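# Place the tube rack in the fume hood, close sash

## Task

Set the tube rack on the fume hood's work surface so that the whole rack sits past the orange tape line, standing upright, with each tube seated all the way into a hole; close the sash completely; the rack and its tubes must never reach the floor, and the robot must not tip over or be left leaning, or the task fails; the outcome only counts if it stays in place without the robot holding it; at the end, open the gripper and back the robot away.

## Robot and tools

Robot: a TidyBot++ mobile base (0.54 m long, 0.50 m wide, 0.38 m tall) on four powered casters. It carries one seven-joint arm with a two-finger gripper. The shoulder sits 0.12 m ahead of the base centre and 0.68 m above the floor. Cameras: base_camera on the base and wrist_camera, which looks along the hand. Loose objects may occasionally get a small push from outside.

Frames: the base frame has its origin on the floor below the base centre, x forward, y left, z up. hand_pose is reported in this frame as the point halfway between the finger pads; its z axis runs out along the fingers and its y axis is the closing direction. The odometry frame is the base frame as it was when the scene began. base_odometry comes from wheel turns only, so slip is counted as motion; heading is positive to the left, range -3.142 to 3.142. base_tilt is in degrees, forward and right positive. Odometry can drift a few cm and several degrees over about thirty moves.

execute_actions(actions, cameras): actions is a list holding one action or none (empty list just reports state and images). An action may contain base, joints, or both, plus optional speeds; its motions start together. base takes exactly one relative offset from the current base position: translate_m (metres, forward +, -2 to 2), strafe_m (metres, left +, -2 to 2) or rotate_rad (radians, counter-clockwise from above +, -6.3 to 6.3). joints is a dict of absolute target angles by name, in radians: joint_1_rad (any angle, clockwise from above positive, opposite to rotate_rad), joint_2_rad (shoulder, -2.249 to 2.249), joint_3_rad (any), joint_4_rad (elbow, -2.579 to 2.579), joint_5_rad (any), joint_6_rad (wrist, -2.099 to 2.099), joint_7_rad (any; hand pointing down, positive is counter-clockwise from above, at 1.57 the fingers open toward the robot's left and right), and gripper_pos, an absolute value from 0 (open, pad gap about 85 mm) to 1 (closed); gap is roughly 85 x (1 - gripper_pos) mm. Done tolerances: 0.039 rad for joints 1-4, 0.056 for 5-7, 0.03 for the gripper. Unbounded joints take the short way, so turn in steps below half a revolution. speeds caps top speed for that action only: translate_m and strafe_m 0.05 to 0.5 m/s, rotate_rad 0.1 to 1.57 rad/s (default is the top value). A base move needing over 8.667 s is refused; no action runs past 15 s. Unknown keys or out-of-range values reject the whole call with no motion. Anything omitted may still be driving toward an earlier target. cameras: list of base_camera, wrist_camera or all; omitted or null gives all, [] gives none.

wait(seconds): 0 to 10 s, nothing new commanded; returns state and images. zoom_image(camera, region): region is [x0, y0, x1, y1] pixels from the top-left of that camera's latest full image, at most 504 x 504. read_manual(section) only returns licence texts. finished_scene(scene) ends the current scene for good and reports success; the goal must already hold stably.

Arm geometry: upper arm 0.42 m, forearm 0.31 m, hand 0.31 m to the hand_pose point. With joint_1_rad 0, joint_3_rad 3.14, joint_5_rad 0 (near the start) the arm moves in the vertical x-z plane; segment tilt from vertical (forward positive) is j2, j2-j4, j2-j4-j6, and the hand point's forward and upward offset from the shoulder is the sum of length*sin and length*cos of those tilts. The arm starts folded, hand down, sticking up to 0.08 m beyond the base front, elbow up to 1.15 m high. A downward hand reaches at most about 0.94 m above the floor, and only near the base. Closed fingertips go about 20 mm beyond the hand point. Closing to 1 squeezes with roughly 96-120 N per finger; done at 1 means empty, off_target means something is held.

Result lines: base_status and joint_status give how each commanded motion ended: done, off_target (stopped away and maybe still pushing), contact_stop or time_out (target dropped, holds in place), not_followed (a self-collision check withheld arm targets; cause: line follows, and the robot may retry them later). A blocked base pushes until timeout and may still claim done while short. on_its_own lists uncommanded motion. motor_effort is percent of max, bracketed peak during the action, with fixed bias and noise. ARM HIT means the arm struck the base or itself; nothing prevents arm-base contact. Motor temperatures are listed per arm joint; MOTOR HOT from 60 °C, OVER-TEMPERATURE FAULT at 75 °C makes the arm sag and shows limit_stop_at_motor_heat, after which resend the target.

Cautions: friction and load leave joints a bit off; correct by sending last command plus (desired minus reading), but never command a loaded joint to its current reading. hand_pose may be 1-2 cm off, so trust images. A torque sensor over its limit (104.5 N m joints 1-4, 51.3 N m joints 5-7) freezes the arm and gripper for 10 s. Avoid driving the base while the arm is caught on something high (about 0.8 m up) since the robot can tip; sideways force on a raised hand can lift wheels; retract or back off to recover. Avoid drops, slams and hard shoves. The robot holds the last command while you think.

Each tool is called after "Call:" as a command line: name --argument value for each argument, lists and objects as JSON in quotes; but a table of rows of numbers goes row by row, as --pt "numbers of a row", without its own name.

## Session

Call:
execute_actions --actions '[]'

Scene clock: 0.00 s.
Motor temperatures (°C, as the motors report them): [35 33 30 34 38 44 37]
base_odometry: x=+0.000 y=+0.000 heading=+0.000 (m, m, rad; odometry frame)
base_tilt: forward=+1.0 right=-0.5 (deg)
base_status: not commanded
joint_positions: joint_1_rad=-0.035 joint_2_rad=-0.349 joint_3_rad=+3.176 joint_4_rad=-2.499 joint_5_rad=-0.019 joint_6_rad=-0.848 joint_7_rad=+1.620 gripper_pos=+0.000
joint_status: not commanded
motor_effort: joint_1_rad=+1 joint_2_rad=-1 joint_3_rad=+0 joint_4_rad=+16 joint_5_rad=+1 joint_6_rad=+1 joint_7_rad=+0 (%)
hand_pose: x=+0.2831 y=+0.0071 z=+0.5972 quat_wxyz=(-0.012, +0.997, +0.020, +0.072) (m; base frame)
pictures: base_camera, wrist_camera
Images, in order (width x height): base_camera 644x364, wrist_camera 644x476.

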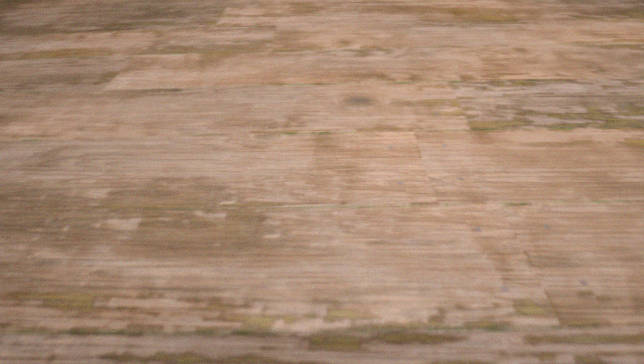

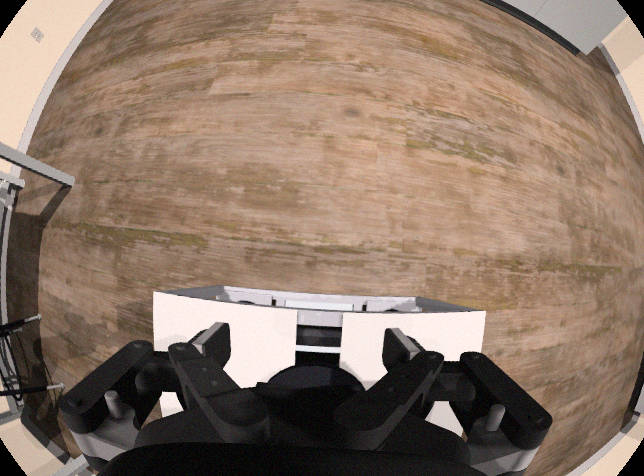

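Fisheye. Point hand forward.

Call:
execute_actions --actions '[{"joints":{"joint_6_rad":0.4},"base":{"rotate_rad":0.6}}]' --cameras '["wrist_camera"]'

Scene clock: 3.03 s.
Motor temperatures (°C, as the motors report them): [35 33 30 34 38 44 37]
base_odometry: x=+0.000 y=+0.000 heading=+0.600 (m, m, rad; odometry frame)
base_tilt: forward=+1.0 right=-0.6 (deg)
base_status: done
joint_positions: joint_1_rad=-0.035 joint_2_rad=-0.349 joint_3_rad=+3.176 joint_4_rad=-2.499 joint_5_rad=-0.019 joint_6_rad=+0.385 joint_7_rad=+1.620 gripper_pos=+0.000
joint_status: all done
motor_effort: joint_1_rad=+1(1) joint_2_rad=-7(8) joint_3_rad=+0(1) joint_4_rad=+21(22) joint_5_rad=+2(1) joint_6_rad=+8(9) joint_7_rad=-1(1) (%)
hand_pose: x=+0.5442 y=-0.0015 z=+0.8453 quat_wxyz=(+0.008, +0.772, +0.008, +0.635) (m; base frame)
pictures: wrist_camera
Images, in order (width x height): wrist_camera 644x476.

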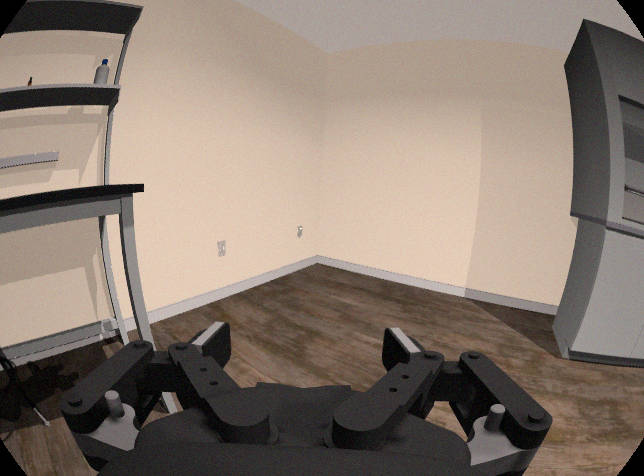

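Call:
execute_actions --actions '[{"joints":{"joint_4_rad":-1.9,"joint_6_rad":-0.3},"base":{"rotate_rad":1.3}}]' --cameras '["wrist_camera"]'

Call:
execute_actions --actions '[{"base":{"rotate_rad":-2.6}}]' --cameras '["wrist_camera"]'

Scene clock: 7.47 s.
Motor temperatures (°C, as the motors report them): [35 33 30 34 38 44 37]
base_odometry: x=+0.000 y=+0.000 heading=+1.899 (m, m, rad; odometry frame)
base_tilt: forward=+1.0 right=-0.6 (deg)
base_status: done
joint_positions: joint_1_rad=-0.035 joint_2_rad=-0.349 joint_3_rad=+3.173 joint_4_rad=-1.914 joint_5_rad=-0.019 joint_6_rad=-0.263 joint_7_rad=+1.620 gripper_pos=+0.000
joint_status: all done
motor_effort: joint_1_rad=+1(3) joint_2_rad=-10(10) joint_3_rad=+0(2) joint_4_rad=+23(23) joint_5_rad=+1(2) joint_6_rad=+8(9) joint_7_rad=-1(1) (%)
hand_pose: x=+0.5910 y=+0.0020 z=+1.0000 quat_wxyz=(+0.002, +0.792, +0.013, +0.611) (m; base frame)
pictures: wrist_camera
Images, in order (width x height): wrist_camera 644x476.

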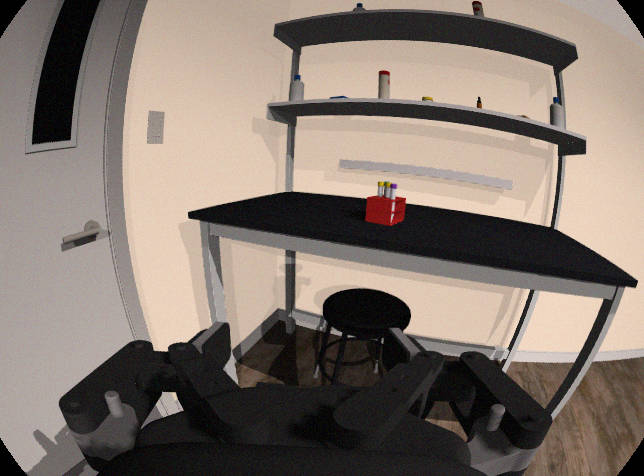

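Scene clock: 10.53 s.
Motor temperatures (°C, as the motors report them): [35 33 30 34 38 44 37]
base_odometry: x=+0.000 y=+0.000 heading=-0.700 (m, m, rad; odometry frame)
base_tilt: forward=+0.9 right=-0.6 (deg)
base_status: done
joint_positions: joint_1_rad=-0.035 joint_2_rad=-0.349 joint_3_rad=+3.173 joint_4_rad=-1.914 joint_5_rad=-0.019 joint_6_rad=-0.263 joint_7_rad=+1.620 gripper_pos=+0.000
joint_status: not commanded
motor_effort: joint_1_rad=+2(0) joint_2_rad=-10(12) joint_3_rad=+0(2) joint_4_rad=+24(23) joint_5_rad=+1(1) joint_6_rad=+8(8) joint_7_rad=-1(1) (%)
hand_pose: x=+0.5910 y=+0.0020 z=+1.0000 quat_wxyz=(+0.002, +0.792, +0.013, +0.611) (m; base frame)
pictures: wrist_camera
Images, in order (width x height): wrist_camera 644x476.

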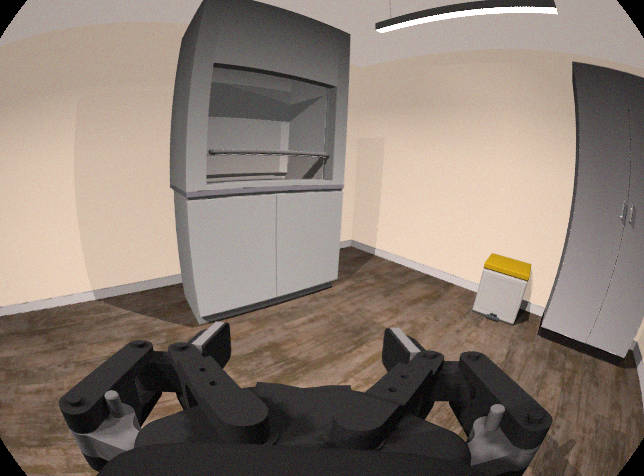

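Call:
execute_actions --actions '[{"base":{"rotate_rad":0.1}}]' --cameras '[]'

Call:
execute_actions --actions '[{"base":{"translate_m":0.9},"joints":{"joint_6_rad":0.0}}]' --cameras '[]'

Call:
execute_actions --actions '[{"base":{"rotate_rad":0.4}}]'

Scene clock: 14.50 s.
Motor temperatures (°C, as the motors report them): [35 33 30 34 38 44 37]
base_odometry: x=+0.000 y=+0.000 heading=-0.601 (m, m, rad; odometry frame)
base_tilt: forward=+1.0 right=-0.6 (deg)
base_status: done
joint_positions: joint_1_rad=-0.036 joint_2_rad=-0.349 joint_3_rad=+3.171 joint_4_rad=-1.914 joint_5_rad=-0.019 joint_6_rad=-0.263 joint_7_rad=+1.620 gripper_pos=+0.000
joint_status: not commanded
motor_effort: joint_1_rad=+2(3) joint_2_rad=-10(10) joint_3_rad=+0(2) joint_4_rad=+23(23) joint_5_rad=+1(1) joint_6_rad=+8(8) joint_7_rad=-1(1) (%)
hand_pose: x=+0.5910 y=+0.0034 z=+1.0000 quat_wxyz=(+0.001, +0.792, +0.014, +0.611) (m; base frame)
pictures: none
No camera images: the call's "cameras" was empty. Leave "cameras" out to get every camera's image.

Scene clock: 17.67 s.
Motor temperatures (°C, as the motors report them): [35 33 30 34 38 44 37]
base_odometry: x=+0.742 y=-0.510 heading=-0.601 (m, m, rad; odometry frame)
base_tilt: forward=+1.0 right=-0.6 (deg)
base_status: done
joint_positions: joint_1_rad=-0.036 joint_2_rad=-0.350 joint_3_rad=+3.171 joint_4_rad=-1.901 joint_5_rad=-0.019 joint_6_rad=-0.017 joint_7_rad=+1.620 gripper_pos=+0.000
joint_status: all done
motor_effort: joint_1_rad=+1(2) joint_2_rad=-10(14) joint_3_rad=+0(1) joint_4_rad=+23(27) joint_5_rad=+2(2) joint_6_rad=+9(10) joint_7_rad=-1(1) (%)
hand_pose: x=+0.6008 y=+0.0012 z=+1.0838 quat_wxyz=(+0.004, +0.706, +0.010, +0.708) (m; base frame)
pictures: none
No camera images: the call's "cameras" was empty. Leave "cameras" out to get every camera's image.

Scene clock: 19.00 s.
Motor temperatures (°C, as the motors report them): [35 33 30 34 38 44 37]
base_odometry: x=+0.742 y=-0.510 heading=-0.201 (m, m, rad; odometry frame)
base_tilt: forward=+1.0 right=-0.5 (deg)
base_status: done
joint_positions: joint_1_rad=-0.036 joint_2_rad=-0.350 joint_3_rad=+3.170 joint_4_rad=-1.901 joint_5_rad=-0.019 joint_6_rad=-0.017 joint_7_rad=+1.620 gripper_pos=+0.000
joint_status: not commanded
motor_effort: joint_1_rad=+1(2) joint_2_rad=-9(10) joint_3_rad=+0(2) joint_4_rad=+24(24) joint_5_rad=+2(2) joint_6_rad=+9(9) joint_7_rad=-1(1) (%)
hand_pose: x=+0.6008 y=+0.0018 z=+1.0838 quat_wxyz=(+0.004, +0.706, +0.011, +0.708) (m; base frame)
pictures: base_camera, wrist_camera
Images, in order (width x height): base_camera 644x364, wrist_camera 644x476.

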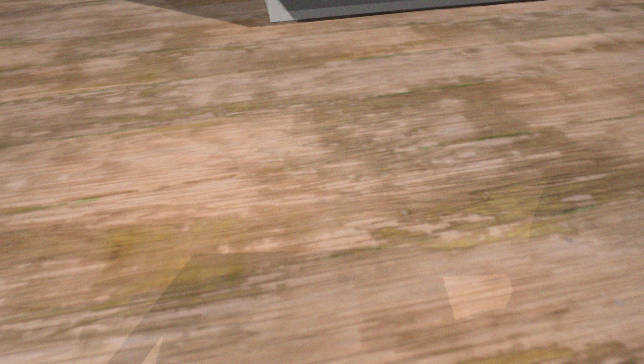

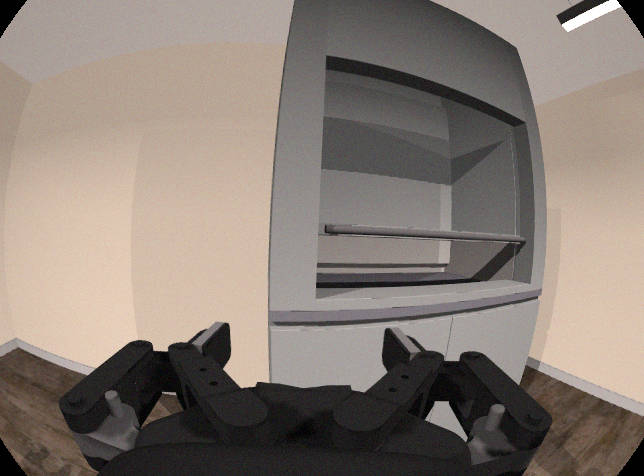

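Call:
execute_actions --actions '[{"base":{"rotate_rad":0.2}}]' --cameras '[]'

Call:
execute_actions --actions '[{"base":{"strafe_m":-0.8},"joints":{"gripper_pos":1}}]' --cameras '[]'

Call:
execute_actions --actions '[{"base":{"translate_m":0.3}}]'

Scene clock: 23.23 s.
Motor temperatures (°C, as the motors report them): [35 33 30 34 38 44 37]
base_odometry: x=+0.742 y=-0.510 heading=-0.002 (m, m, rad; odometry frame)
base_tilt: forward=+0.9 right=-0.6 (deg)
base_status: done
joint_positions: joint_1_rad=-0.036 joint_2_rad=-0.350 joint_3_rad=+3.171 joint_4_rad=-1.901 joint_5_rad=-0.019 joint_6_rad=-0.017 joint_7_rad=+1.620 gripper_pos=+0.000
joint_status: not commanded
motor_effort: joint_1_rad=+1(3) joint_2_rad=-10(10) joint_3_rad=+0(2) joint_4_rad=+24(24) joint_5_rad=+2(1) joint_6_rad=+9(9) joint_7_rad=-1(1) (%)
hand_pose: x=+0.6008 y=+0.0016 z=+1.0838 quat_wxyz=(+0.004, +0.706, +0.011, +0.708) (m; base frame)
pictures: none
No camera images: the call's "cameras" was empty. Leave "cameras" out to get every camera's image.

Scene clock: 26.20 s.
Motor temperatures (°C, as the motors report them): [35 33 30 34 38 44 37]
base_odometry: x=+0.742 y=-1.310 heading=-0.001 (m, m, rad; odometry frame)
base_tilt: forward=+1.0 right=-0.5 (deg)
base_status: done
joint_positions: joint_1_rad=-0.036 joint_2_rad=-0.350 joint_3_rad=+3.172 joint_4_rad=-1.901 joint_5_rad=-0.019 joint_6_rad=-0.017 joint_7_rad=+1.620 gripper_pos=+0.999
joint_status: all done
motor_effort: joint_1_rad=+1(2) joint_2_rad=-11(10) joint_3_rad=+0(2) joint_4_rad=+23(23) joint_5_rad=+2(1) joint_6_rad=+9(9) joint_7_rad=-1(1) (%)
hand_pose: x=+0.6009 y=+0.0010 z=+1.0838 quat_wxyz=(+0.004, +0.706, +0.010, +0.708) (m; base frame)
pictures: none
No camera images: the call's "cameras" was empty. Leave "cameras" out to get every camera's image.

Scene clock: 28.13 s.
Motor temperatures (°C, as the motors report them): [35 33 30 34 38 44 37]
base_odometry: x=+1.042 y=-1.310 heading=-0.001 (m, m, rad; odometry frame)
base_tilt: forward=+0.9 right=-0.6 (deg)
base_status: done
joint_positions: joint_1_rad=-0.036 joint_2_rad=-0.343 joint_3_rad=+3.172 joint_4_rad=-1.901 joint_5_rad=-0.019 joint_6_rad=-0.017 joint_7_rad=+1.620 gripper_pos=+0.999
joint_status: not commanded
motor_effort: joint_1_rad=+1(2) joint_2_rad=-10(13) joint_3_rad=+0(1) joint_4_rad=+24(25) joint_5_rad=+1(1) joint_6_rad=+9(9) joint_7_rad=-1(1) (%)
hand_pose: x=+0.6034 y=+0.0011 z=+1.0807 quat_wxyz=(+0.005, +0.709, +0.010, +0.705) (m; base frame)
pictures: base_camera, wrist_camera
Images, in order (width x height): base_camera 644x364, wrist_camera 644x476.

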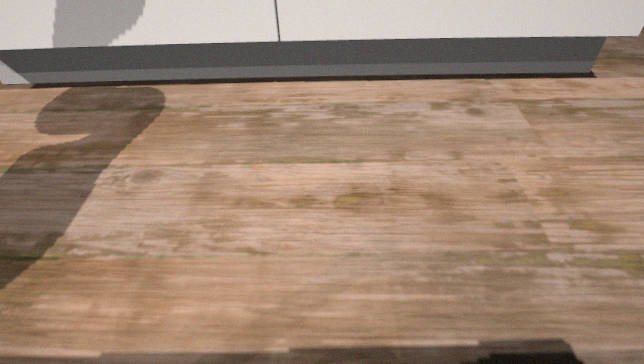

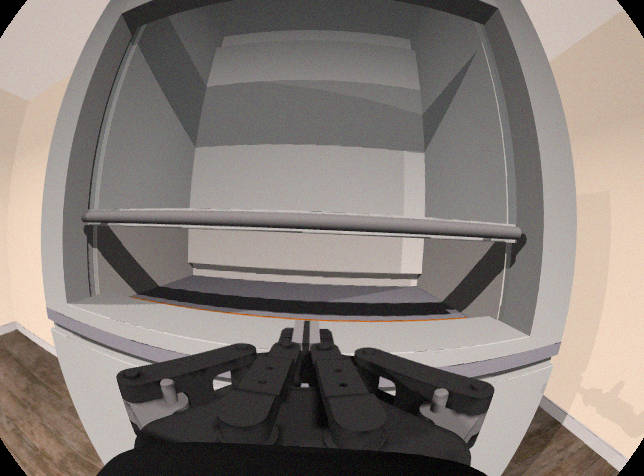

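Call:
execute_actions --actions '[{"base":{"translate_m":0.2}}]'

Scene clock: 33.47 s.
Motor temperatures (°C, as the motors report them): [35 33 30 34 38 44 37]
base_odometry: x=+1.242 y=-1.311 heading=-0.002 (m, m, rad; odometry frame)
base_tilt: forward=+1.0 right=-0.6 (deg)
base_status: done
joint_positions: joint_1_rad=-0.036 joint_2_rad=-0.342 joint_3_rad=+3.172 joint_4_rad=-1.901 joint_5_rad=-0.019 joint_6_rad=-0.017 joint_7_rad=+1.620 gripper_pos=+0.999
joint_status: not commanded
motor_effort: joint_1_rad=+2(1) joint_2_rad=-11(15) joint_3_rad=+0(0) joint_4_rad=+24(25) joint_5_rad=+2(2) joint_6_rad=+9(9) joint_7_rad=-1(1) (%)
hand_pose: x=+0.6041 y=+0.0011 z=+1.0799 quat_wxyz=(+0.005, +0.709, +0.010, +0.705) (m; base frame)
pictures: base_camera, wrist_camera
Images, in order (width x height): base_camera 644x364, wrist_camera 644x476.

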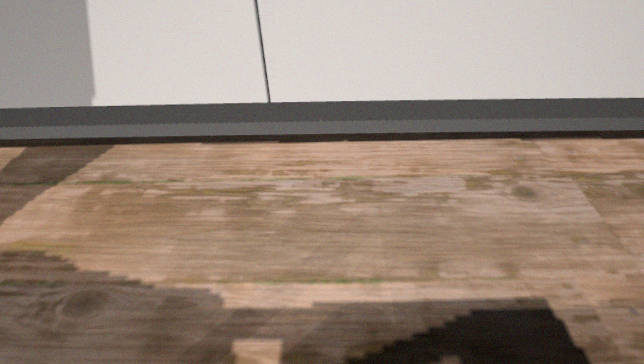

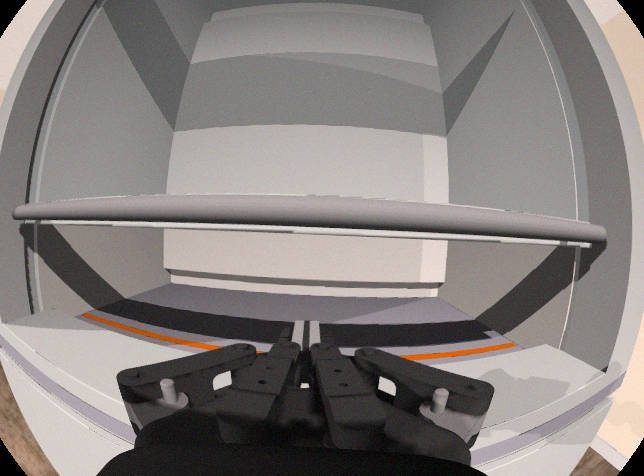

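Call:
execute_actions --actions '[{"base":{"translate_m":0.07}}]' --cameras '[]'

Call:
execute_actions --actions '[{"joints":{"joint_2_rad":-0.25,"joint_4_rad":-1.4,"joint_6_rad":-0.42}}]' --cameras '["wrist_camera"]'

Call:
execute_actions --actions '[{"joints":{"joint_2_rad":-0.086,"joint_4_rad":-0.813,"joint_6_rad":-0.84}}]' --cameras '["wrist_camera"]'

Call:
execute_actions --actions '[{"base":{"translate_m":-0.5},"joints":{"joint_6_rad":-0.95}}]' --cameras '["wrist_camera"]'

Scene clock: 40.53 s.
Motor temperatures (°C, as the motors report them): [35 33 30 34 38 44 37]
base_odometry: x=+1.312 y=-1.311 heading=-0.002 (m, m, rad; odometry frame)
base_tilt: forward=+1.0 right=-0.6 (deg)
base_status: done
joint_positions: joint_1_rad=-0.036 joint_2_rad=-0.341 joint_3_rad=+3.172 joint_4_rad=-1.901 joint_5_rad=-0.019 joint_6_rad=-0.017 joint_7_rad=+1.620 gripper_pos=+0.999
joint_status: not commanded
motor_effort: joint_1_rad=+1(1) joint_2_rad=-11(14) joint_3_rad=+0(1) joint_4_rad=+24(25) joint_5_rad=+1(1) joint_6_rad=+9(9) joint_7_rad=-1(1) (%)
hand_pose: x=+0.6043 y=+0.0011 z=+1.0797 quat_wxyz=(+0.005, +0.709, +0.010, +0.705) (m; base frame)
pictures: none
No camera images: the call's "cameras" was empty. Leave "cameras" out to get every camera's image.

Scene clock: 42.23 s.
Motor temperatures (°C, as the motors report them): [35 33 30 34 38 44 37]
base_odometry: x=+1.312 y=-1.311 heading=-0.002 (m, m, rad; odometry frame)
base_tilt: forward=+1.0 right=-0.6 (deg)
base_status: not commanded
joint_positions: joint_1_rad=-0.036 joint_2_rad=-0.235 joint_3_rad=+3.173 joint_4_rad=-1.503 joint_5_rad=-0.019 joint_6_rad=-0.474 joint_7_rad=+1.620 gripper_pos=+0.999
joint_status: joint_4_rad off_target (ended at -1.503, target -1.400); the others done
motor_effort: joint_1_rad=-1(1) joint_2_rad=-19(20) joint_3_rad=-2(3) joint_4_rad=+38(38) joint_5_rad=+1(1) joint_6_rad=+22(22) joint_7_rad=+0(0) (%)
hand_pose: x=+0.6284 y=+0.0037 z=+1.1315 quat_wxyz=(+0.003, +0.765, +0.015, +0.644) (m; base frame)
pictures: wrist_camera
Images, in order (width x height): wrist_camera 644x476.

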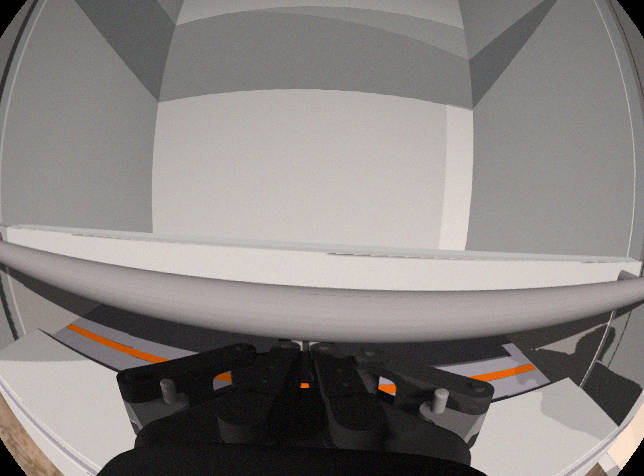

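Scene clock: 44.33 s.
Motor temperatures (°C, as the motors report them): [35 33 30 34 38 44 37]
base_odometry: x=+1.312 y=-1.311 heading=-0.002 (m, m, rad; odometry frame)
base_tilt: forward=+0.9 right=-0.6 (deg)
base_status: not commanded
joint_positions: joint_1_rad=-0.034 joint_2_rad=-0.066 joint_3_rad=+3.178 joint_4_rad=-0.863 joint_5_rad=-0.019 joint_6_rad=-0.917 joint_7_rad=+1.620 gripper_pos=+0.999
joint_status: joint_4_rad off_target (ended at -0.863, target -0.813); joint_6_rad off_target (ended at -0.917, target -0.840); the others done
motor_effort: joint_1_rad=+0(2) joint_2_rad=-24(25) joint_3_rad=-1(4) joint_4_rad=+26(50) joint_5_rad=+0(1) joint_6_rad=+15(41) joint_7_rad=-1(0) (%)
hand_pose: x=+0.6248 y=+0.0029 z=+1.2767 quat_wxyz=(+0.007, +0.756, +0.017, +0.654) (m; base frame)
pictures: wrist_camera
Images, in order (width x height): wrist_camera 644x476.

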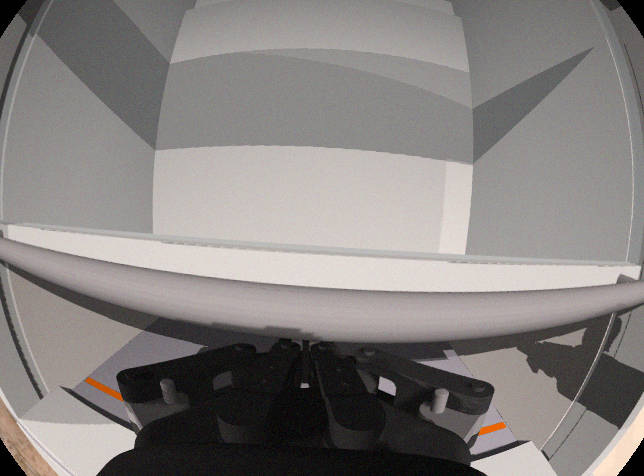

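Scene clock: 46.83 s.
Motor temperatures (°C, as the motors report them): [35 33 30 34 38 44 37]
base_odometry: x=+0.812 y=-1.310 heading=-0.001 (m, m, rad; odometry frame)
base_tilt: forward=+1.0 right=-0.6 (deg)
base_status: done
joint_positions: joint_1_rad=-0.034 joint_2_rad=-0.093 joint_3_rad=+3.178 joint_4_rad=-0.823 joint_5_rad=-0.019 joint_6_rad=-0.932 joint_7_rad=+1.620 gripper_pos=+0.999
joint_status: all done
on_its_own: joint_4_rad moved +0.040 to your old target -0.813
motor_effort: joint_1_rad=+1(3) joint_2_rad=-15(25) joint_3_rad=+0(2) joint_4_rad=+18(26) joint_5_rad=+1(0) joint_6_rad=+9(16) joint_7_rad=-1(1) (%)
hand_pose: x=+0.6002 y=+0.0027 z=+1.3068 quat_wxyz=(+0.007, +0.738, +0.017, +0.674) (m; base frame)
pictures: wrist_camera
Images, in order (width x height): wrist_camera 644x476.

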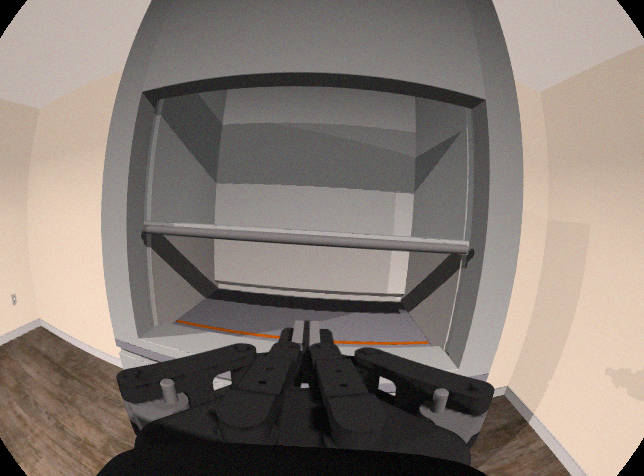

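Call:
execute_actions --actions '[{"base":{"translate_m":-0.95},"joints":{"joint_2_rad":-0.35,"joint_4_rad":-1.7,"joint_6_rad":-0.6,"gripper_pos":0}}]' --cameras '[]'

Call:
execute_actions --actions '[{"base":{"rotate_rad":1.57}}]' --cameras '[]'

Call:
execute_actions --actions '[{"base":{"translate_m":1.7}}]'

Scene clock: 53.47 s.
Motor temperatures (°C, as the motors report them): [35 33 30 35 38 44 37]
base_odometry: x=-0.138 y=-1.309 heading=-0.001 (m, m, rad; odometry frame)
base_tilt: forward=+1.0 right=-0.5 (deg)
base_status: done
joint_positions: joint_1_rad=-0.034 joint_2_rad=-0.346 joint_3_rad=+3.178 joint_4_rad=-1.688 joint_5_rad=-0.019 joint_6_rad=-0.636 joint_7_rad=+1.620 gripper_pos=+0.000
joint_status: all done
motor_effort: joint_1_rad=+1(2) joint_2_rad=-9(18) joint_3_rad=+0(1) joint_4_rad=+23(23) joint_5_rad=+1(1) joint_6_rad=+8(9) joint_7_rad=-1(1) (%)
hand_pose: x=+0.5687 y=+0.0003 z=+1.0259 quat_wxyz=(+0.000, +0.835, +0.014, +0.550) (m; base frame)
pictures: none
No camera images: the call's "cameras" was empty. Leave "cameras" out to get every camera's image.

Scene clock: 55.80 s.
Motor temperatures (°C, as the motors report them): [35 33 30 35 38 44 37]
base_odometry: x=-0.138 y=-1.309 heading=+1.569 (m, m, rad; odometry frame)
base_tilt: forward=+1.0 right=-0.5 (deg)
base_status: done
joint_positions: joint_1_rad=-0.034 joint_2_rad=-0.346 joint_3_rad=+3.174 joint_4_rad=-1.688 joint_5_rad=-0.019 joint_6_rad=-0.635 joint_7_rad=+1.620 gripper_pos=+0.000
joint_status: not commanded
motor_effort: joint_1_rad=+1(1) joint_2_rad=-9(12) joint_3_rad=+0(3) joint_4_rad=+22(24) joint_5_rad=+1(1) joint_6_rad=+8(8) joint_7_rad=-1(1) (%)
hand_pose: x=+0.5687 y=+0.0025 z=+1.0261 quat_wxyz=(-0.001, +0.835, +0.016, +0.550) (m; base frame)
pictures: none
No camera images: the call's "cameras" was empty. Leave "cameras" out to get every camera's image.

Scene clock: 60.57 s.
Motor temperatures (°C, as the motors report them): [35 33 30 35 38 44 37]
base_odometry: x=-0.136 y=+0.391 heading=+1.569 (m, m, rad; odometry frame)
base_tilt: forward=+1.0 right=-0.6 (deg)
base_status: done
joint_positions: joint_1_rad=-0.034 joint_2_rad=-0.347 joint_3_rad=+3.174 joint_4_rad=-1.689 joint_5_rad=-0.019 joint_6_rad=-0.633 joint_7_rad=+1.620 gripper_pos=+0.000
joint_status: not commanded
motor_effort: joint_1_rad=+1(1) joint_2_rad=-8(13) joint_3_rad=+0(0) joint_4_rad=+23(23) joint_5_rad=+1(1) joint_6_rad=+8(8) joint_7_rad=-1(1) (%)
hand_pose: x=+0.5686 y=+0.0024 z=+1.0269 quat_wxyz=(-0.001, +0.834, +0.016, +0.551) (m; base frame)
pictures: base_camera, wrist_camera
Images, in order (width x height): base_camera 644x364, wrist_camera 644x476.

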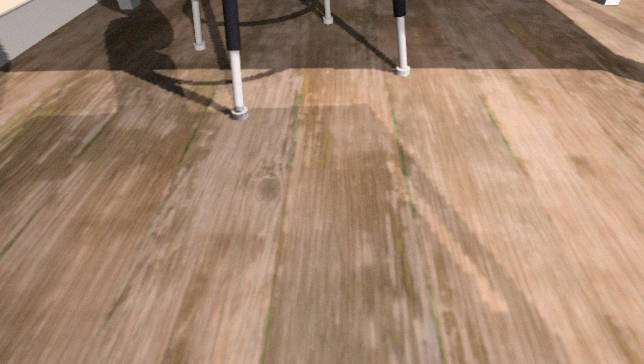

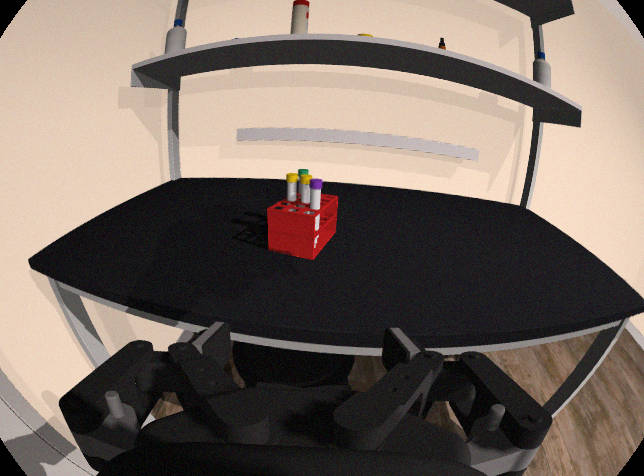

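Call:
zoom_image --camera "wrist_camera" --region '[220, 150, 400, 280]'

Region (220, 150, 400, 280) of wrist_camera's 644x476 image, scaled by 2.800.

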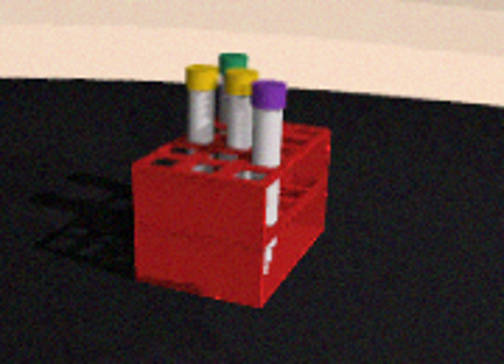

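Call:
execute_actions --actions '[{"base":{"strafe_m":0.4}}]' --cameras '[]'

Call:
execute_actions --actions '[{"base":{"rotate_rad":-0.42},"joints":{"joint_4_rad":-2.0,"joint_6_rad":0.0}}]' --cameras '[]'

Call:
execute_actions --actions '[{"base":{"translate_m":0.15}}]'

Scene clock: 69.37 s.
Motor temperatures (°C, as the motors report them): [35 33 30 35 38 44 37]
base_odometry: x=-0.536 y=+0.392 heading=+1.569 (m, m, rad; odometry frame)
base_tilt: forward=+0.9 right=-0.6 (deg)
base_status: done
joint_positions: joint_1_rad=-0.034 joint_2_rad=-0.347 joint_3_rad=+3.173 joint_4_rad=-1.689 joint_5_rad=-0.019 joint_6_rad=-0.632 joint_7_rad=+1.620 gripper_pos=+0.000
joint_status: not commanded
motor_effort: joint_1_rad=+1(3) joint_2_rad=-8(10) joint_3_rad=+0(3) joint_4_rad=+22(24) joint_5_rad=+1(1) joint_6_rad=+8(8) joint_7_rad=-1(1) (%)
hand_pose: x=+0.5686 y=+0.0032 z=+1.0269 quat_wxyz=(-0.001, +0.834, +0.016, +0.551) (m; base frame)
pictures: none
No camera images: the call's "cameras" was empty. Leave "cameras" out to get every camera's image.

Scene clock: 70.77 s.
Motor temperatures (°C, as the motors report them): [35 33 30 35 38 44 37]
base_odometry: x=-0.537 y=+0.392 heading=+1.149 (m, m, rad; odometry frame)
base_tilt: forward=+0.9 right=-0.6 (deg)
base_status: done
joint_positions: joint_1_rad=-0.034 joint_2_rad=-0.347 joint_3_rad=+3.178 joint_4_rad=-1.986 joint_5_rad=-0.019 joint_6_rad=-0.034 joint_7_rad=+1.620 gripper_pos=+0.000
joint_status: all done
motor_effort: joint_1_rad=+1(1) joint_2_rad=-10(12) joint_3_rad=+0(2) joint_4_rad=+23(24) joint_5_rad=+1(1) joint_6_rad=+8(8) joint_7_rad=-1(1) (%)
hand_pose: x=+0.5995 y=-0.0031 z=+1.0242 quat_wxyz=(+0.006, +0.742, +0.007, +0.670) (m; base frame)
pictures: none
No camera images: the call's "cameras" was empty. Leave "cameras" out to get every camera's image.

Scene clock: 72.23 s.
Motor temperatures (°C, as the motors report them): [35 33 30 35 38 44 37]
base_odometry: x=-0.475 y=+0.529 heading=+1.148 (m, m, rad; odometry frame)
base_tilt: forward=+1.0 right=-0.6 (deg)
base_status: done
joint_positions: joint_1_rad=-0.034 joint_2_rad=-0.344 joint_3_rad=+3.178 joint_4_rad=-1.987 joint_5_rad=-0.019 joint_6_rad=-0.034 joint_7_rad=+1.620 gripper_pos=+0.000
joint_status: not commanded
motor_effort: joint_1_rad=+1(2) joint_2_rad=-10(13) joint_3_rad=+0(0) joint_4_rad=+23(24) joint_5_rad=+1(1) joint_6_rad=+9(9) joint_7_rad=-1(1) (%)
hand_pose: x=+0.6008 y=-0.0031 z=+1.0221 quat_wxyz=(+0.006, +0.744, +0.007, +0.668) (m; base frame)
pictures: base_camera, wrist_camera
Images, in order (width x height): base_camera 644x364, wrist_camera 644x476.

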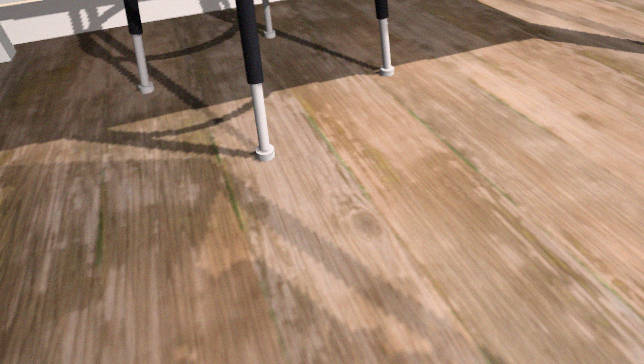

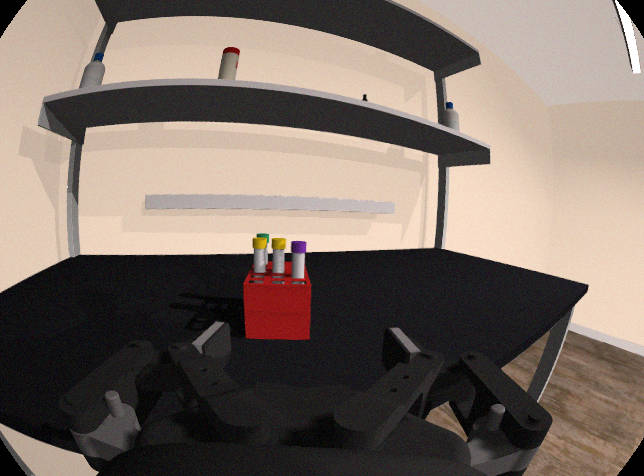

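Call:
execute_actions --actions '[{"base":{"rotate_rad":0.1}}]' --cameras '[]'

Call:
execute_actions --actions '[{"base":{"strafe_m":-0.045},"joints":{"joint_2_rad":-0.05,"joint_4_rad":-2.1,"joint_6_rad":0.5}}]' --cameras '["wrist_camera"]'

Scene clock: 77.90 s.
Motor temperatures (°C, as the motors report them): [35 33 30 35 38 44 37]
base_odometry: x=-0.475 y=+0.529 heading=+1.248 (m, m, rad; odometry frame)
base_tilt: forward=+0.9 right=-0.6 (deg)
base_status: done
joint_positions: joint_1_rad=-0.034 joint_2_rad=-0.344 joint_3_rad=+3.174 joint_4_rad=-1.987 joint_5_rad=-0.019 joint_6_rad=-0.034 joint_7_rad=+1.620 gripper_pos=+0.000
joint_status: not commanded
motor_effort: joint_1_rad=+1(1) joint_2_rad=-10(11) joint_3_rad=+0(2) joint_4_rad=+24(23) joint_5_rad=+1(2) joint_6_rad=+9(9) joint_7_rad=-1(1) (%)
hand_pose: x=+0.6007 y=-0.0005 z=+1.0221 quat_wxyz=(+0.005, +0.744, +0.009, +0.668) (m; base frame)
pictures: none
No camera images: the call's "cameras" was empty. Leave "cameras" out to get every camera's image.

Scene clock: 79.33 s.
Motor temperatures (°C, as the motors report them): [35 33 30 35 38 44 37]
base_odometry: x=-0.432 y=+0.515 heading=+1.249 (m, m, rad; odometry frame)
base_tilt: forward=+0.9 right=-0.6 (deg)
base_status: done
joint_positions: joint_1_rad=-0.034 joint_2_rad=-0.050 joint_3_rad=+3.176 joint_4_rad=-2.088 joint_5_rad=-0.019 joint_6_rad=+0.463 joint_7_rad=+1.620 gripper_pos=+0.000
joint_status: all done
motor_effort: joint_1_rad=+1(0) joint_2_rad=-20(23) joint_3_rad=+0(2) joint_4_rad=+22(24) joint_5_rad=+1(1) joint_6_rad=+8(9) joint_7_rad=-1(1) (%)
hand_pose: x=+0.6905 y=-0.0017 z=+0.9591 quat_wxyz=(+0.014, +0.709, +0.008, +0.705) (m; base frame)
pictures: wrist_camera
Images, in order (width x height): wrist_camera 644x476.

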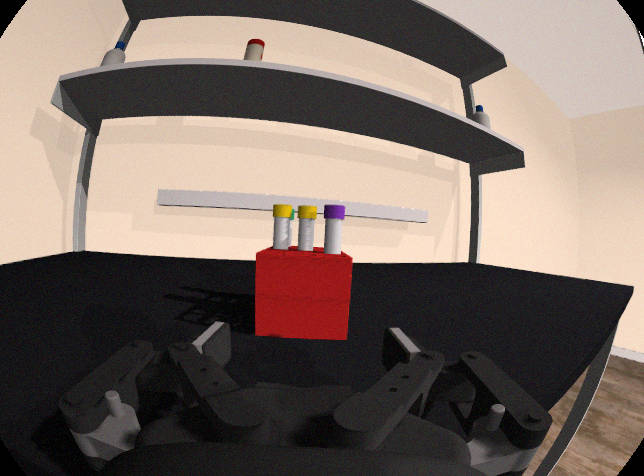

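Call:
execute_actions --actions '[{"base":{"translate_m":0.08}}]' --cameras '["wrist_camera"]'

Scene clock: 81.87 s.
Motor temperatures (°C, as the motors report them): [35 33 30 35 38 44 37]
base_odometry: x=-0.407 y=+0.591 heading=+1.250 (m, m, rad; odometry frame)
base_tilt: forward=+1.0 right=-0.6 (deg)
base_status: done
joint_positions: joint_1_rad=-0.034 joint_2_rad=-0.049 joint_3_rad=+3.176 joint_4_rad=-2.089 joint_5_rad=-0.019 joint_6_rad=+0.467 joint_7_rad=+1.620 gripper_pos=+0.000
joint_status: not commanded
motor_effort: joint_1_rad=+0(1) joint_2_rad=-20(22) joint_3_rad=+0(0) joint_4_rad=+22(22) joint_5_rad=+1(1) joint_6_rad=+9(9) joint_7_rad=-1(1) (%)
hand_pose: x=+0.6905 y=-0.0018 z=+0.9595 quat_wxyz=(+0.014, +0.708, +0.008, +0.706) (m; base frame)
pictures: wrist_camera
Images, in order (width x height): wrist_camera 644x476.

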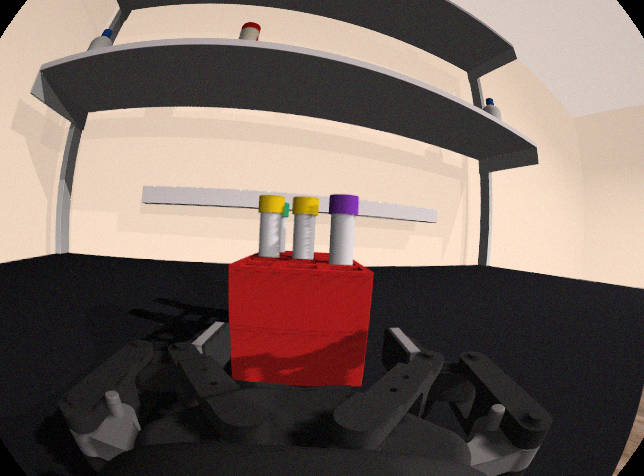

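Call:
execute_actions --actions '[{"base":{"strafe_m":0.006}}]' --cameras '[]'

Call:
execute_actions --actions '[{"base":{"translate_m":0.03},"speeds":{"translate_m":0.05}}]' --cameras '["wrist_camera"]'

Scene clock: 85.97 s.
Motor temperatures (°C, as the motors report them): [35 33 30 35 38 44 37]
base_odometry: x=-0.412 y=+0.593 heading=+1.249 (m, m, rad; odometry frame)
base_tilt: forward=+0.9 right=-0.6 (deg)
base_status: done
joint_positions: joint_1_rad=-0.034 joint_2_rad=-0.049 joint_3_rad=+3.176 joint_4_rad=-2.089 joint_5_rad=-0.019 joint_6_rad=+0.467 joint_7_rad=+1.620 gripper_pos=+0.000
joint_status: not commanded
motor_effort: joint_1_rad=+1(3) joint_2_rad=-20(21) joint_3_rad=-1(1) joint_4_rad=+22(22) joint_5_rad=+1(2) joint_6_rad=+8(9) joint_7_rad=-1(1) (%)
hand_pose: x=+0.6905 y=-0.0017 z=+0.9595 quat_wxyz=(+0.014, +0.708, +0.008, +0.706) (m; base frame)
pictures: none
No camera images: the call's "cameras" was empty. Leave "cameras" out to get every camera's image.

Scene clock: 87.03 s.
Motor temperatures (°C, as the motors report them): [35 33 30 35 38 44 37]
base_odometry: x=-0.403 y=+0.621 heading=+1.250 (m, m, rad; odometry frame)
base_tilt: forward=+1.0 right=-0.5 (deg)
base_status: done
joint_positions: joint_1_rad=-0.034 joint_2_rad=-0.049 joint_3_rad=+3.176 joint_4_rad=-2.089 joint_5_rad=-0.019 joint_6_rad=+0.467 joint_7_rad=+1.620 gripper_pos=+0.000
joint_status: not commanded
motor_effort: joint_1_rad=+1(0) joint_2_rad=-19(22) joint_3_rad=-1(2) joint_4_rad=+21(22) joint_5_rad=+2(2) joint_6_rad=+9(9) joint_7_rad=-1(1) (%)
hand_pose: x=+0.6904 y=-0.0017 z=+0.9595 quat_wxyz=(+0.014, +0.708, +0.008, +0.706) (m; base frame)
pictures: wrist_camera
Images, in order (width x height): wrist_camera 644x476.

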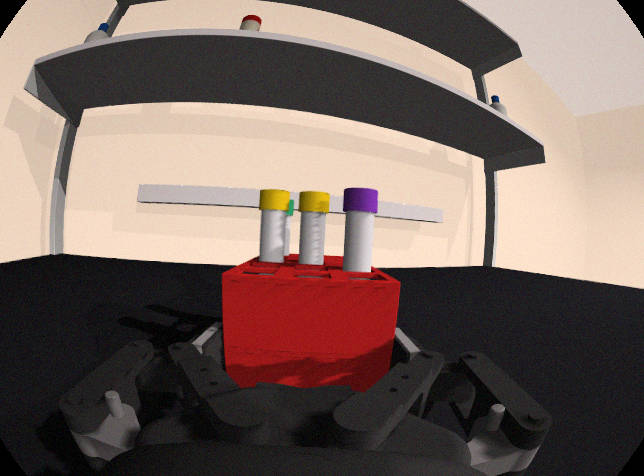

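It fits.

Call:
execute_actions --actions '[{"base":{"translate_m":0.03},"speeds":{"translate_m":0.05}}]' --cameras '[]'

Call:
execute_actions --actions '[{"joints":{"gripper_pos":1}}]' --cameras '[]'

Call:
execute_actions --actions '[{"joints":{"joint_4_rad":-1.9,"joint_6_rad":0.3}}]' --cameras '["wrist_camera"]'

Scene clock: 91.33 s.
Motor temperatures (°C, as the motors report them): [35 33 30 35 38 44 37]
base_odometry: x=-0.394 y=+0.650 heading=+1.250 (m, m, rad; odometry frame)
base_tilt: forward=+1.0 right=-0.6 (deg)
base_status: done
joint_positions: joint_1_rad=-0.034 joint_2_rad=-0.049 joint_3_rad=+3.176 joint_4_rad=-2.089 joint_5_rad=-0.019 joint_6_rad=+0.467 joint_7_rad=+1.620 gripper_pos=+0.000
joint_status: not commanded
motor_effort: joint_1_rad=+1(1) joint_2_rad=-20(23) joint_3_rad=-1(1) joint_4_rad=+21(21) joint_5_rad=+2(2) joint_6_rad=+9(9) joint_7_rad=-1(1) (%)
hand_pose: x=+0.6904 y=-0.0017 z=+0.9596 quat_wxyz=(+0.014, +0.708, +0.008, +0.706) (m; base frame)
pictures: none
No camera images: the call's "cameras" was empty. Leave "cameras" out to get every camera's image.

Scene clock: 92.43 s.
Motor temperatures (°C, as the motors report them): [35 33 30 35 38 44 37]
base_odometry: x=-0.394 y=+0.650 heading=+1.250 (m, m, rad; odometry frame)
base_tilt: forward=+1.0 right=-0.6 (deg)
base_status: not commanded
joint_positions: joint_1_rad=-0.034 joint_2_rad=-0.049 joint_3_rad=+3.176 joint_4_rad=-2.089 joint_5_rad=-0.019 joint_6_rad=+0.467 joint_7_rad=+1.620 gripper_pos=+0.067
joint_status: gripper_pos off_target (ended at +0.067, target +1.000)
motor_effort: joint_1_rad=+2(1) joint_2_rad=-19(20) joint_3_rad=+0(0) joint_4_rad=+21(22) joint_5_rad=+2(1) joint_6_rad=+8(9) joint_7_rad=-1(1) (%)
hand_pose: x=+0.6904 y=-0.0017 z=+0.9596 quat_wxyz=(+0.014, +0.708, +0.008, +0.706) (m; base frame)
pictures: none
No camera images: the call's "cameras" was empty. Leave "cameras" out to get every camera's image.

Scene clock: 93.67 s.
Motor temperatures (°C, as the motors report them): [35 33 30 35 38 44 37]
base_odometry: x=-0.394 y=+0.650 heading=+1.250 (m, m, rad; odometry frame)
base_tilt: forward=+1.0 right=-0.6 (deg)
base_status: not commanded
joint_positions: joint_1_rad=-0.034 joint_2_rad=-0.049 joint_3_rad=+3.176 joint_4_rad=-1.917 joint_5_rad=-0.019 joint_6_rad=+0.330 joint_7_rad=+1.620 gripper_pos=+0.067
joint_status: all done
motor_effort: joint_1_rad=+2(1) joint_2_rad=-22(23) joint_3_rad=+0(0) joint_4_rad=+24(25) joint_5_rad=+2(1) joint_6_rad=+10(10) joint_7_rad=-1(0) (%)
hand_pose: x=+0.7107 y=-0.0011 z=+1.0203 quat_wxyz=(+0.013, +0.695, +0.008, +0.719) (m; base frame)
pictures: wrist_camera
Images, in order (width x height): wrist_camera 644x476.

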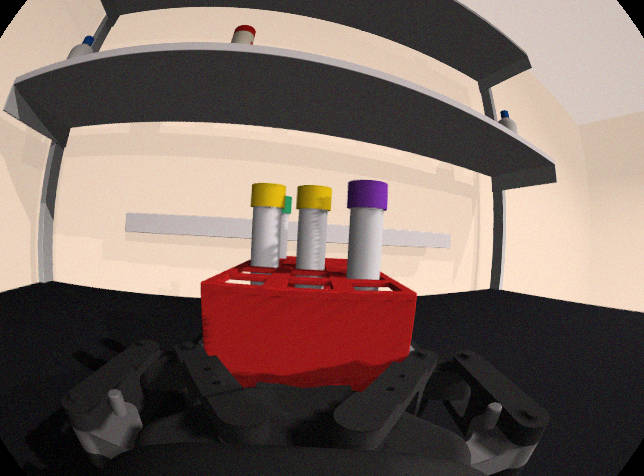

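Call:
execute_actions --actions '[{"base":{"translate_m":-0.4},"speeds":{"translate_m":0.25}}]' --cameras '[]'

Call:
execute_actions --actions '[{"base":{"rotate_rad":-1.25},"speeds":{"rotate_rad":0.5}}]' --cameras '[]'

Call:
execute_actions --actions '[{"base":{"strafe_m":-1.55},"speeds":{"strafe_m":0.3}}]' --cameras '[]'

Call:
execute_actions --actions '[{"base":{"translate_m":1.4},"speeds":{"translate_m":0.3}}]'

Scene clock: 99.13 s.
Motor temperatures (°C, as the motors report them): [35 33 30 35 38 44 37]
base_odometry: x=-0.520 y=+0.270 heading=+1.250 (m, m, rad; odometry frame)
base_tilt: forward=+0.9 right=-0.6 (deg)
base_status: done
joint_positions: joint_1_rad=-0.034 joint_2_rad=-0.046 joint_3_rad=+3.176 joint_4_rad=-1.917 joint_5_rad=-0.019 joint_6_rad=+0.328 joint_7_rad=+1.620 gripper_pos=+0.067
joint_status: not commanded
motor_effort: joint_1_rad=+1(1) joint_2_rad=-23(25) joint_3_rad=+0(3) joint_4_rad=+24(24) joint_5_rad=+2(2) joint_6_rad=+10(10) joint_7_rad=-1(1) (%)
hand_pose: x=+0.7115 y=-0.0010 z=+1.0183 quat_wxyz=(+0.013, +0.697, +0.008, +0.717) (m; base frame)
pictures: none
No camera images: the call's "cameras" was empty. Leave "cameras" out to get every camera's image.

Scene clock: 102.30 s.
Motor temperatures (°C, as the motors report them): [35 33 30 35 38 44 37]
base_odometry: x=-0.520 y=+0.270 heading=+0.000 (m, m, rad; odometry frame)
base_tilt: forward=+1.0 right=-0.5 (deg)
base_status: done
joint_positions: joint_1_rad=-0.034 joint_2_rad=-0.046 joint_3_rad=+3.177 joint_4_rad=-1.917 joint_5_rad=-0.019 joint_6_rad=+0.328 joint_7_rad=+1.620 gripper_pos=+0.067
joint_status: not commanded
motor_effort: joint_1_rad=+1(4) joint_2_rad=-22(23) joint_3_rad=-1(3) joint_4_rad=+24(24) joint_5_rad=+2(2) joint_6_rad=+10(10) joint_7_rad=-1(1) (%)
hand_pose: x=+0.7115 y=-0.0021 z=+1.0182 quat_wxyz=(+0.014, +0.697, +0.008, +0.717) (m; base frame)
pictures: none
No camera images: the call's "cameras" was empty. Leave "cameras" out to get every camera's image.

Scene clock: 108.43 s.
Motor temperatures (°C, as the motors report them): [35 33 30 35 38 44 37]
base_odometry: x=-0.522 y=-1.280 heading=-0.001 (m, m, rad; odometry frame)
base_tilt: forward=+1.0 right=-0.5 (deg)
base_status: done
joint_positions: joint_1_rad=-0.034 joint_2_rad=-0.046 joint_3_rad=+3.177 joint_4_rad=-1.917 joint_5_rad=-0.019 joint_6_rad=+0.328 joint_7_rad=+1.620 gripper_pos=+0.067
joint_status: not commanded
motor_effort: joint_1_rad=+1(3) joint_2_rad=-22(24) joint_3_rad=-1(2) joint_4_rad=+23(25) joint_5_rad=+2(2) joint_6_rad=+10(10) joint_7_rad=-1(1) (%)
hand_pose: x=+0.7115 y=-0.0017 z=+1.0182 quat_wxyz=(+0.013, +0.697, +0.008, +0.717) (m; base frame)
pictures: none
No camera images: the call's "cameras" was empty. Leave "cameras" out to get every camera's image.

Scene clock: 114.07 s.
Motor temperatures (°C, as the motors report them): [35 34 30 35 38 44 37]
base_odometry: x=+0.878 y=-1.281 heading=-0.001 (m, m, rad; odometry frame)
base_tilt: forward=+0.9 right=-0.6 (deg)
base_status: done
joint_positions: joint_1_rad=-0.034 joint_2_rad=-0.044 joint_3_rad=+3.177 joint_4_rad=-1.916 joint_5_rad=-0.019 joint_6_rad=+0.327 joint_7_rad=+1.620 gripper_pos=+0.067
joint_status: not commanded
motor_effort: joint_1_rad=+1(0) joint_2_rad=-22(26) joint_3_rad=+0(1) joint_4_rad=+24(24) joint_5_rad=+2(1) joint_6_rad=+10(10) joint_7_rad=-1(1) (%)
hand_pose: x=+0.7123 y=-0.0016 z=+1.0167 quat_wxyz=(+0.013, +0.698, +0.008, +0.716) (m; base frame)
pictures: base_camera, wrist_camera
Images, in order (width x height): base_camera 644x364, wrist_camera 644x476.

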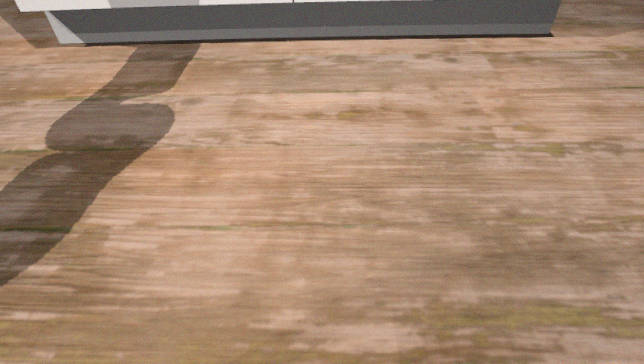

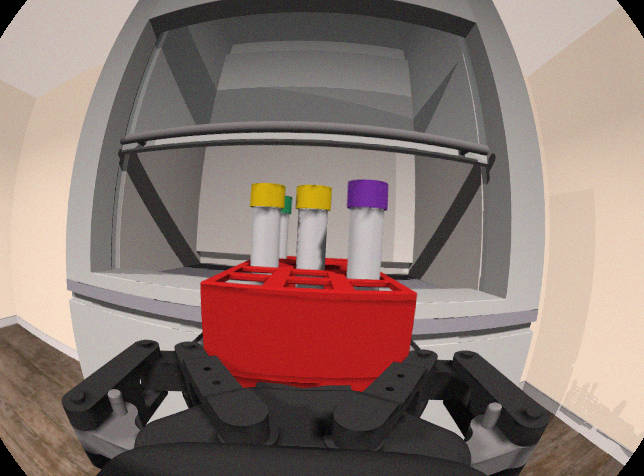

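Call:
execute_actions --actions '[{"base":{"translate_m":0.6},"speeds":{"translate_m":0.15},"joints":{"joint_4_rad":-1.75,"joint_6_rad":0.12}}]'

Scene clock: 120.37 s.
Motor temperatures (°C, as the motors report them): [35 34 30 35 38 44 37]
base_odometry: x=+1.479 y=-1.282 heading=-0.001 (m, m, rad; odometry frame)
base_tilt: forward=+0.9 right=-0.6 (deg)
base_status: done
joint_positions: joint_1_rad=-0.034 joint_2_rad=-0.042 joint_3_rad=+3.177 joint_4_rad=-1.766 joint_5_rad=-0.019 joint_6_rad=+0.149 joint_7_rad=+1.620 gripper_pos=+0.067
joint_status: all done
motor_effort: joint_1_rad=+1(0) joint_2_rad=-23(28) joint_3_rad=-1(1) joint_4_rad=+24(26) joint_5_rad=+1(2) joint_6_rad=+10(11) joint_7_rad=-1(1) (%)
hand_pose: x=+0.7237 y=-0.0007 z=+1.0527 quat_wxyz=(+0.012, +0.709, +0.009, +0.705) (m; base frame)
pictures: base_camera, wrist_camera
Images, in order (width x height): base_camera 644x364, wrist_camera 644x476.

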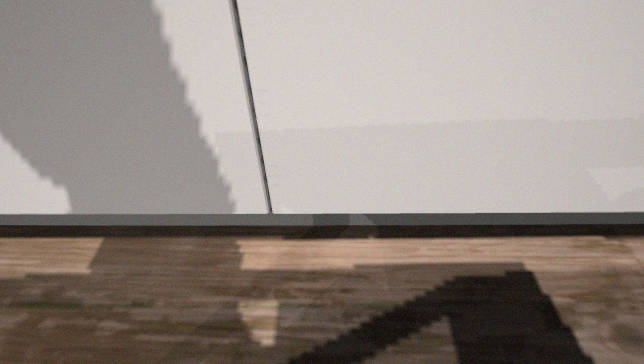

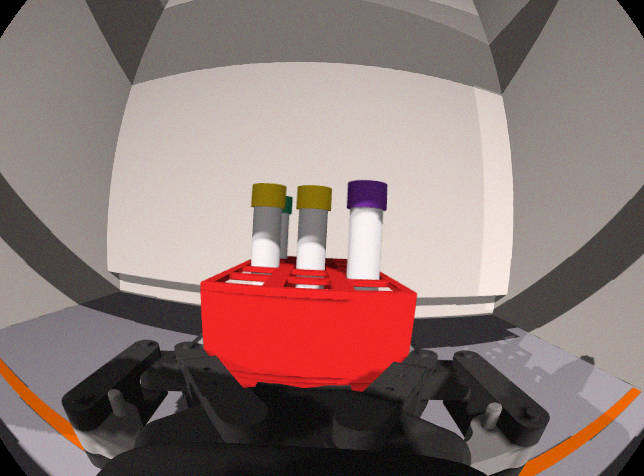

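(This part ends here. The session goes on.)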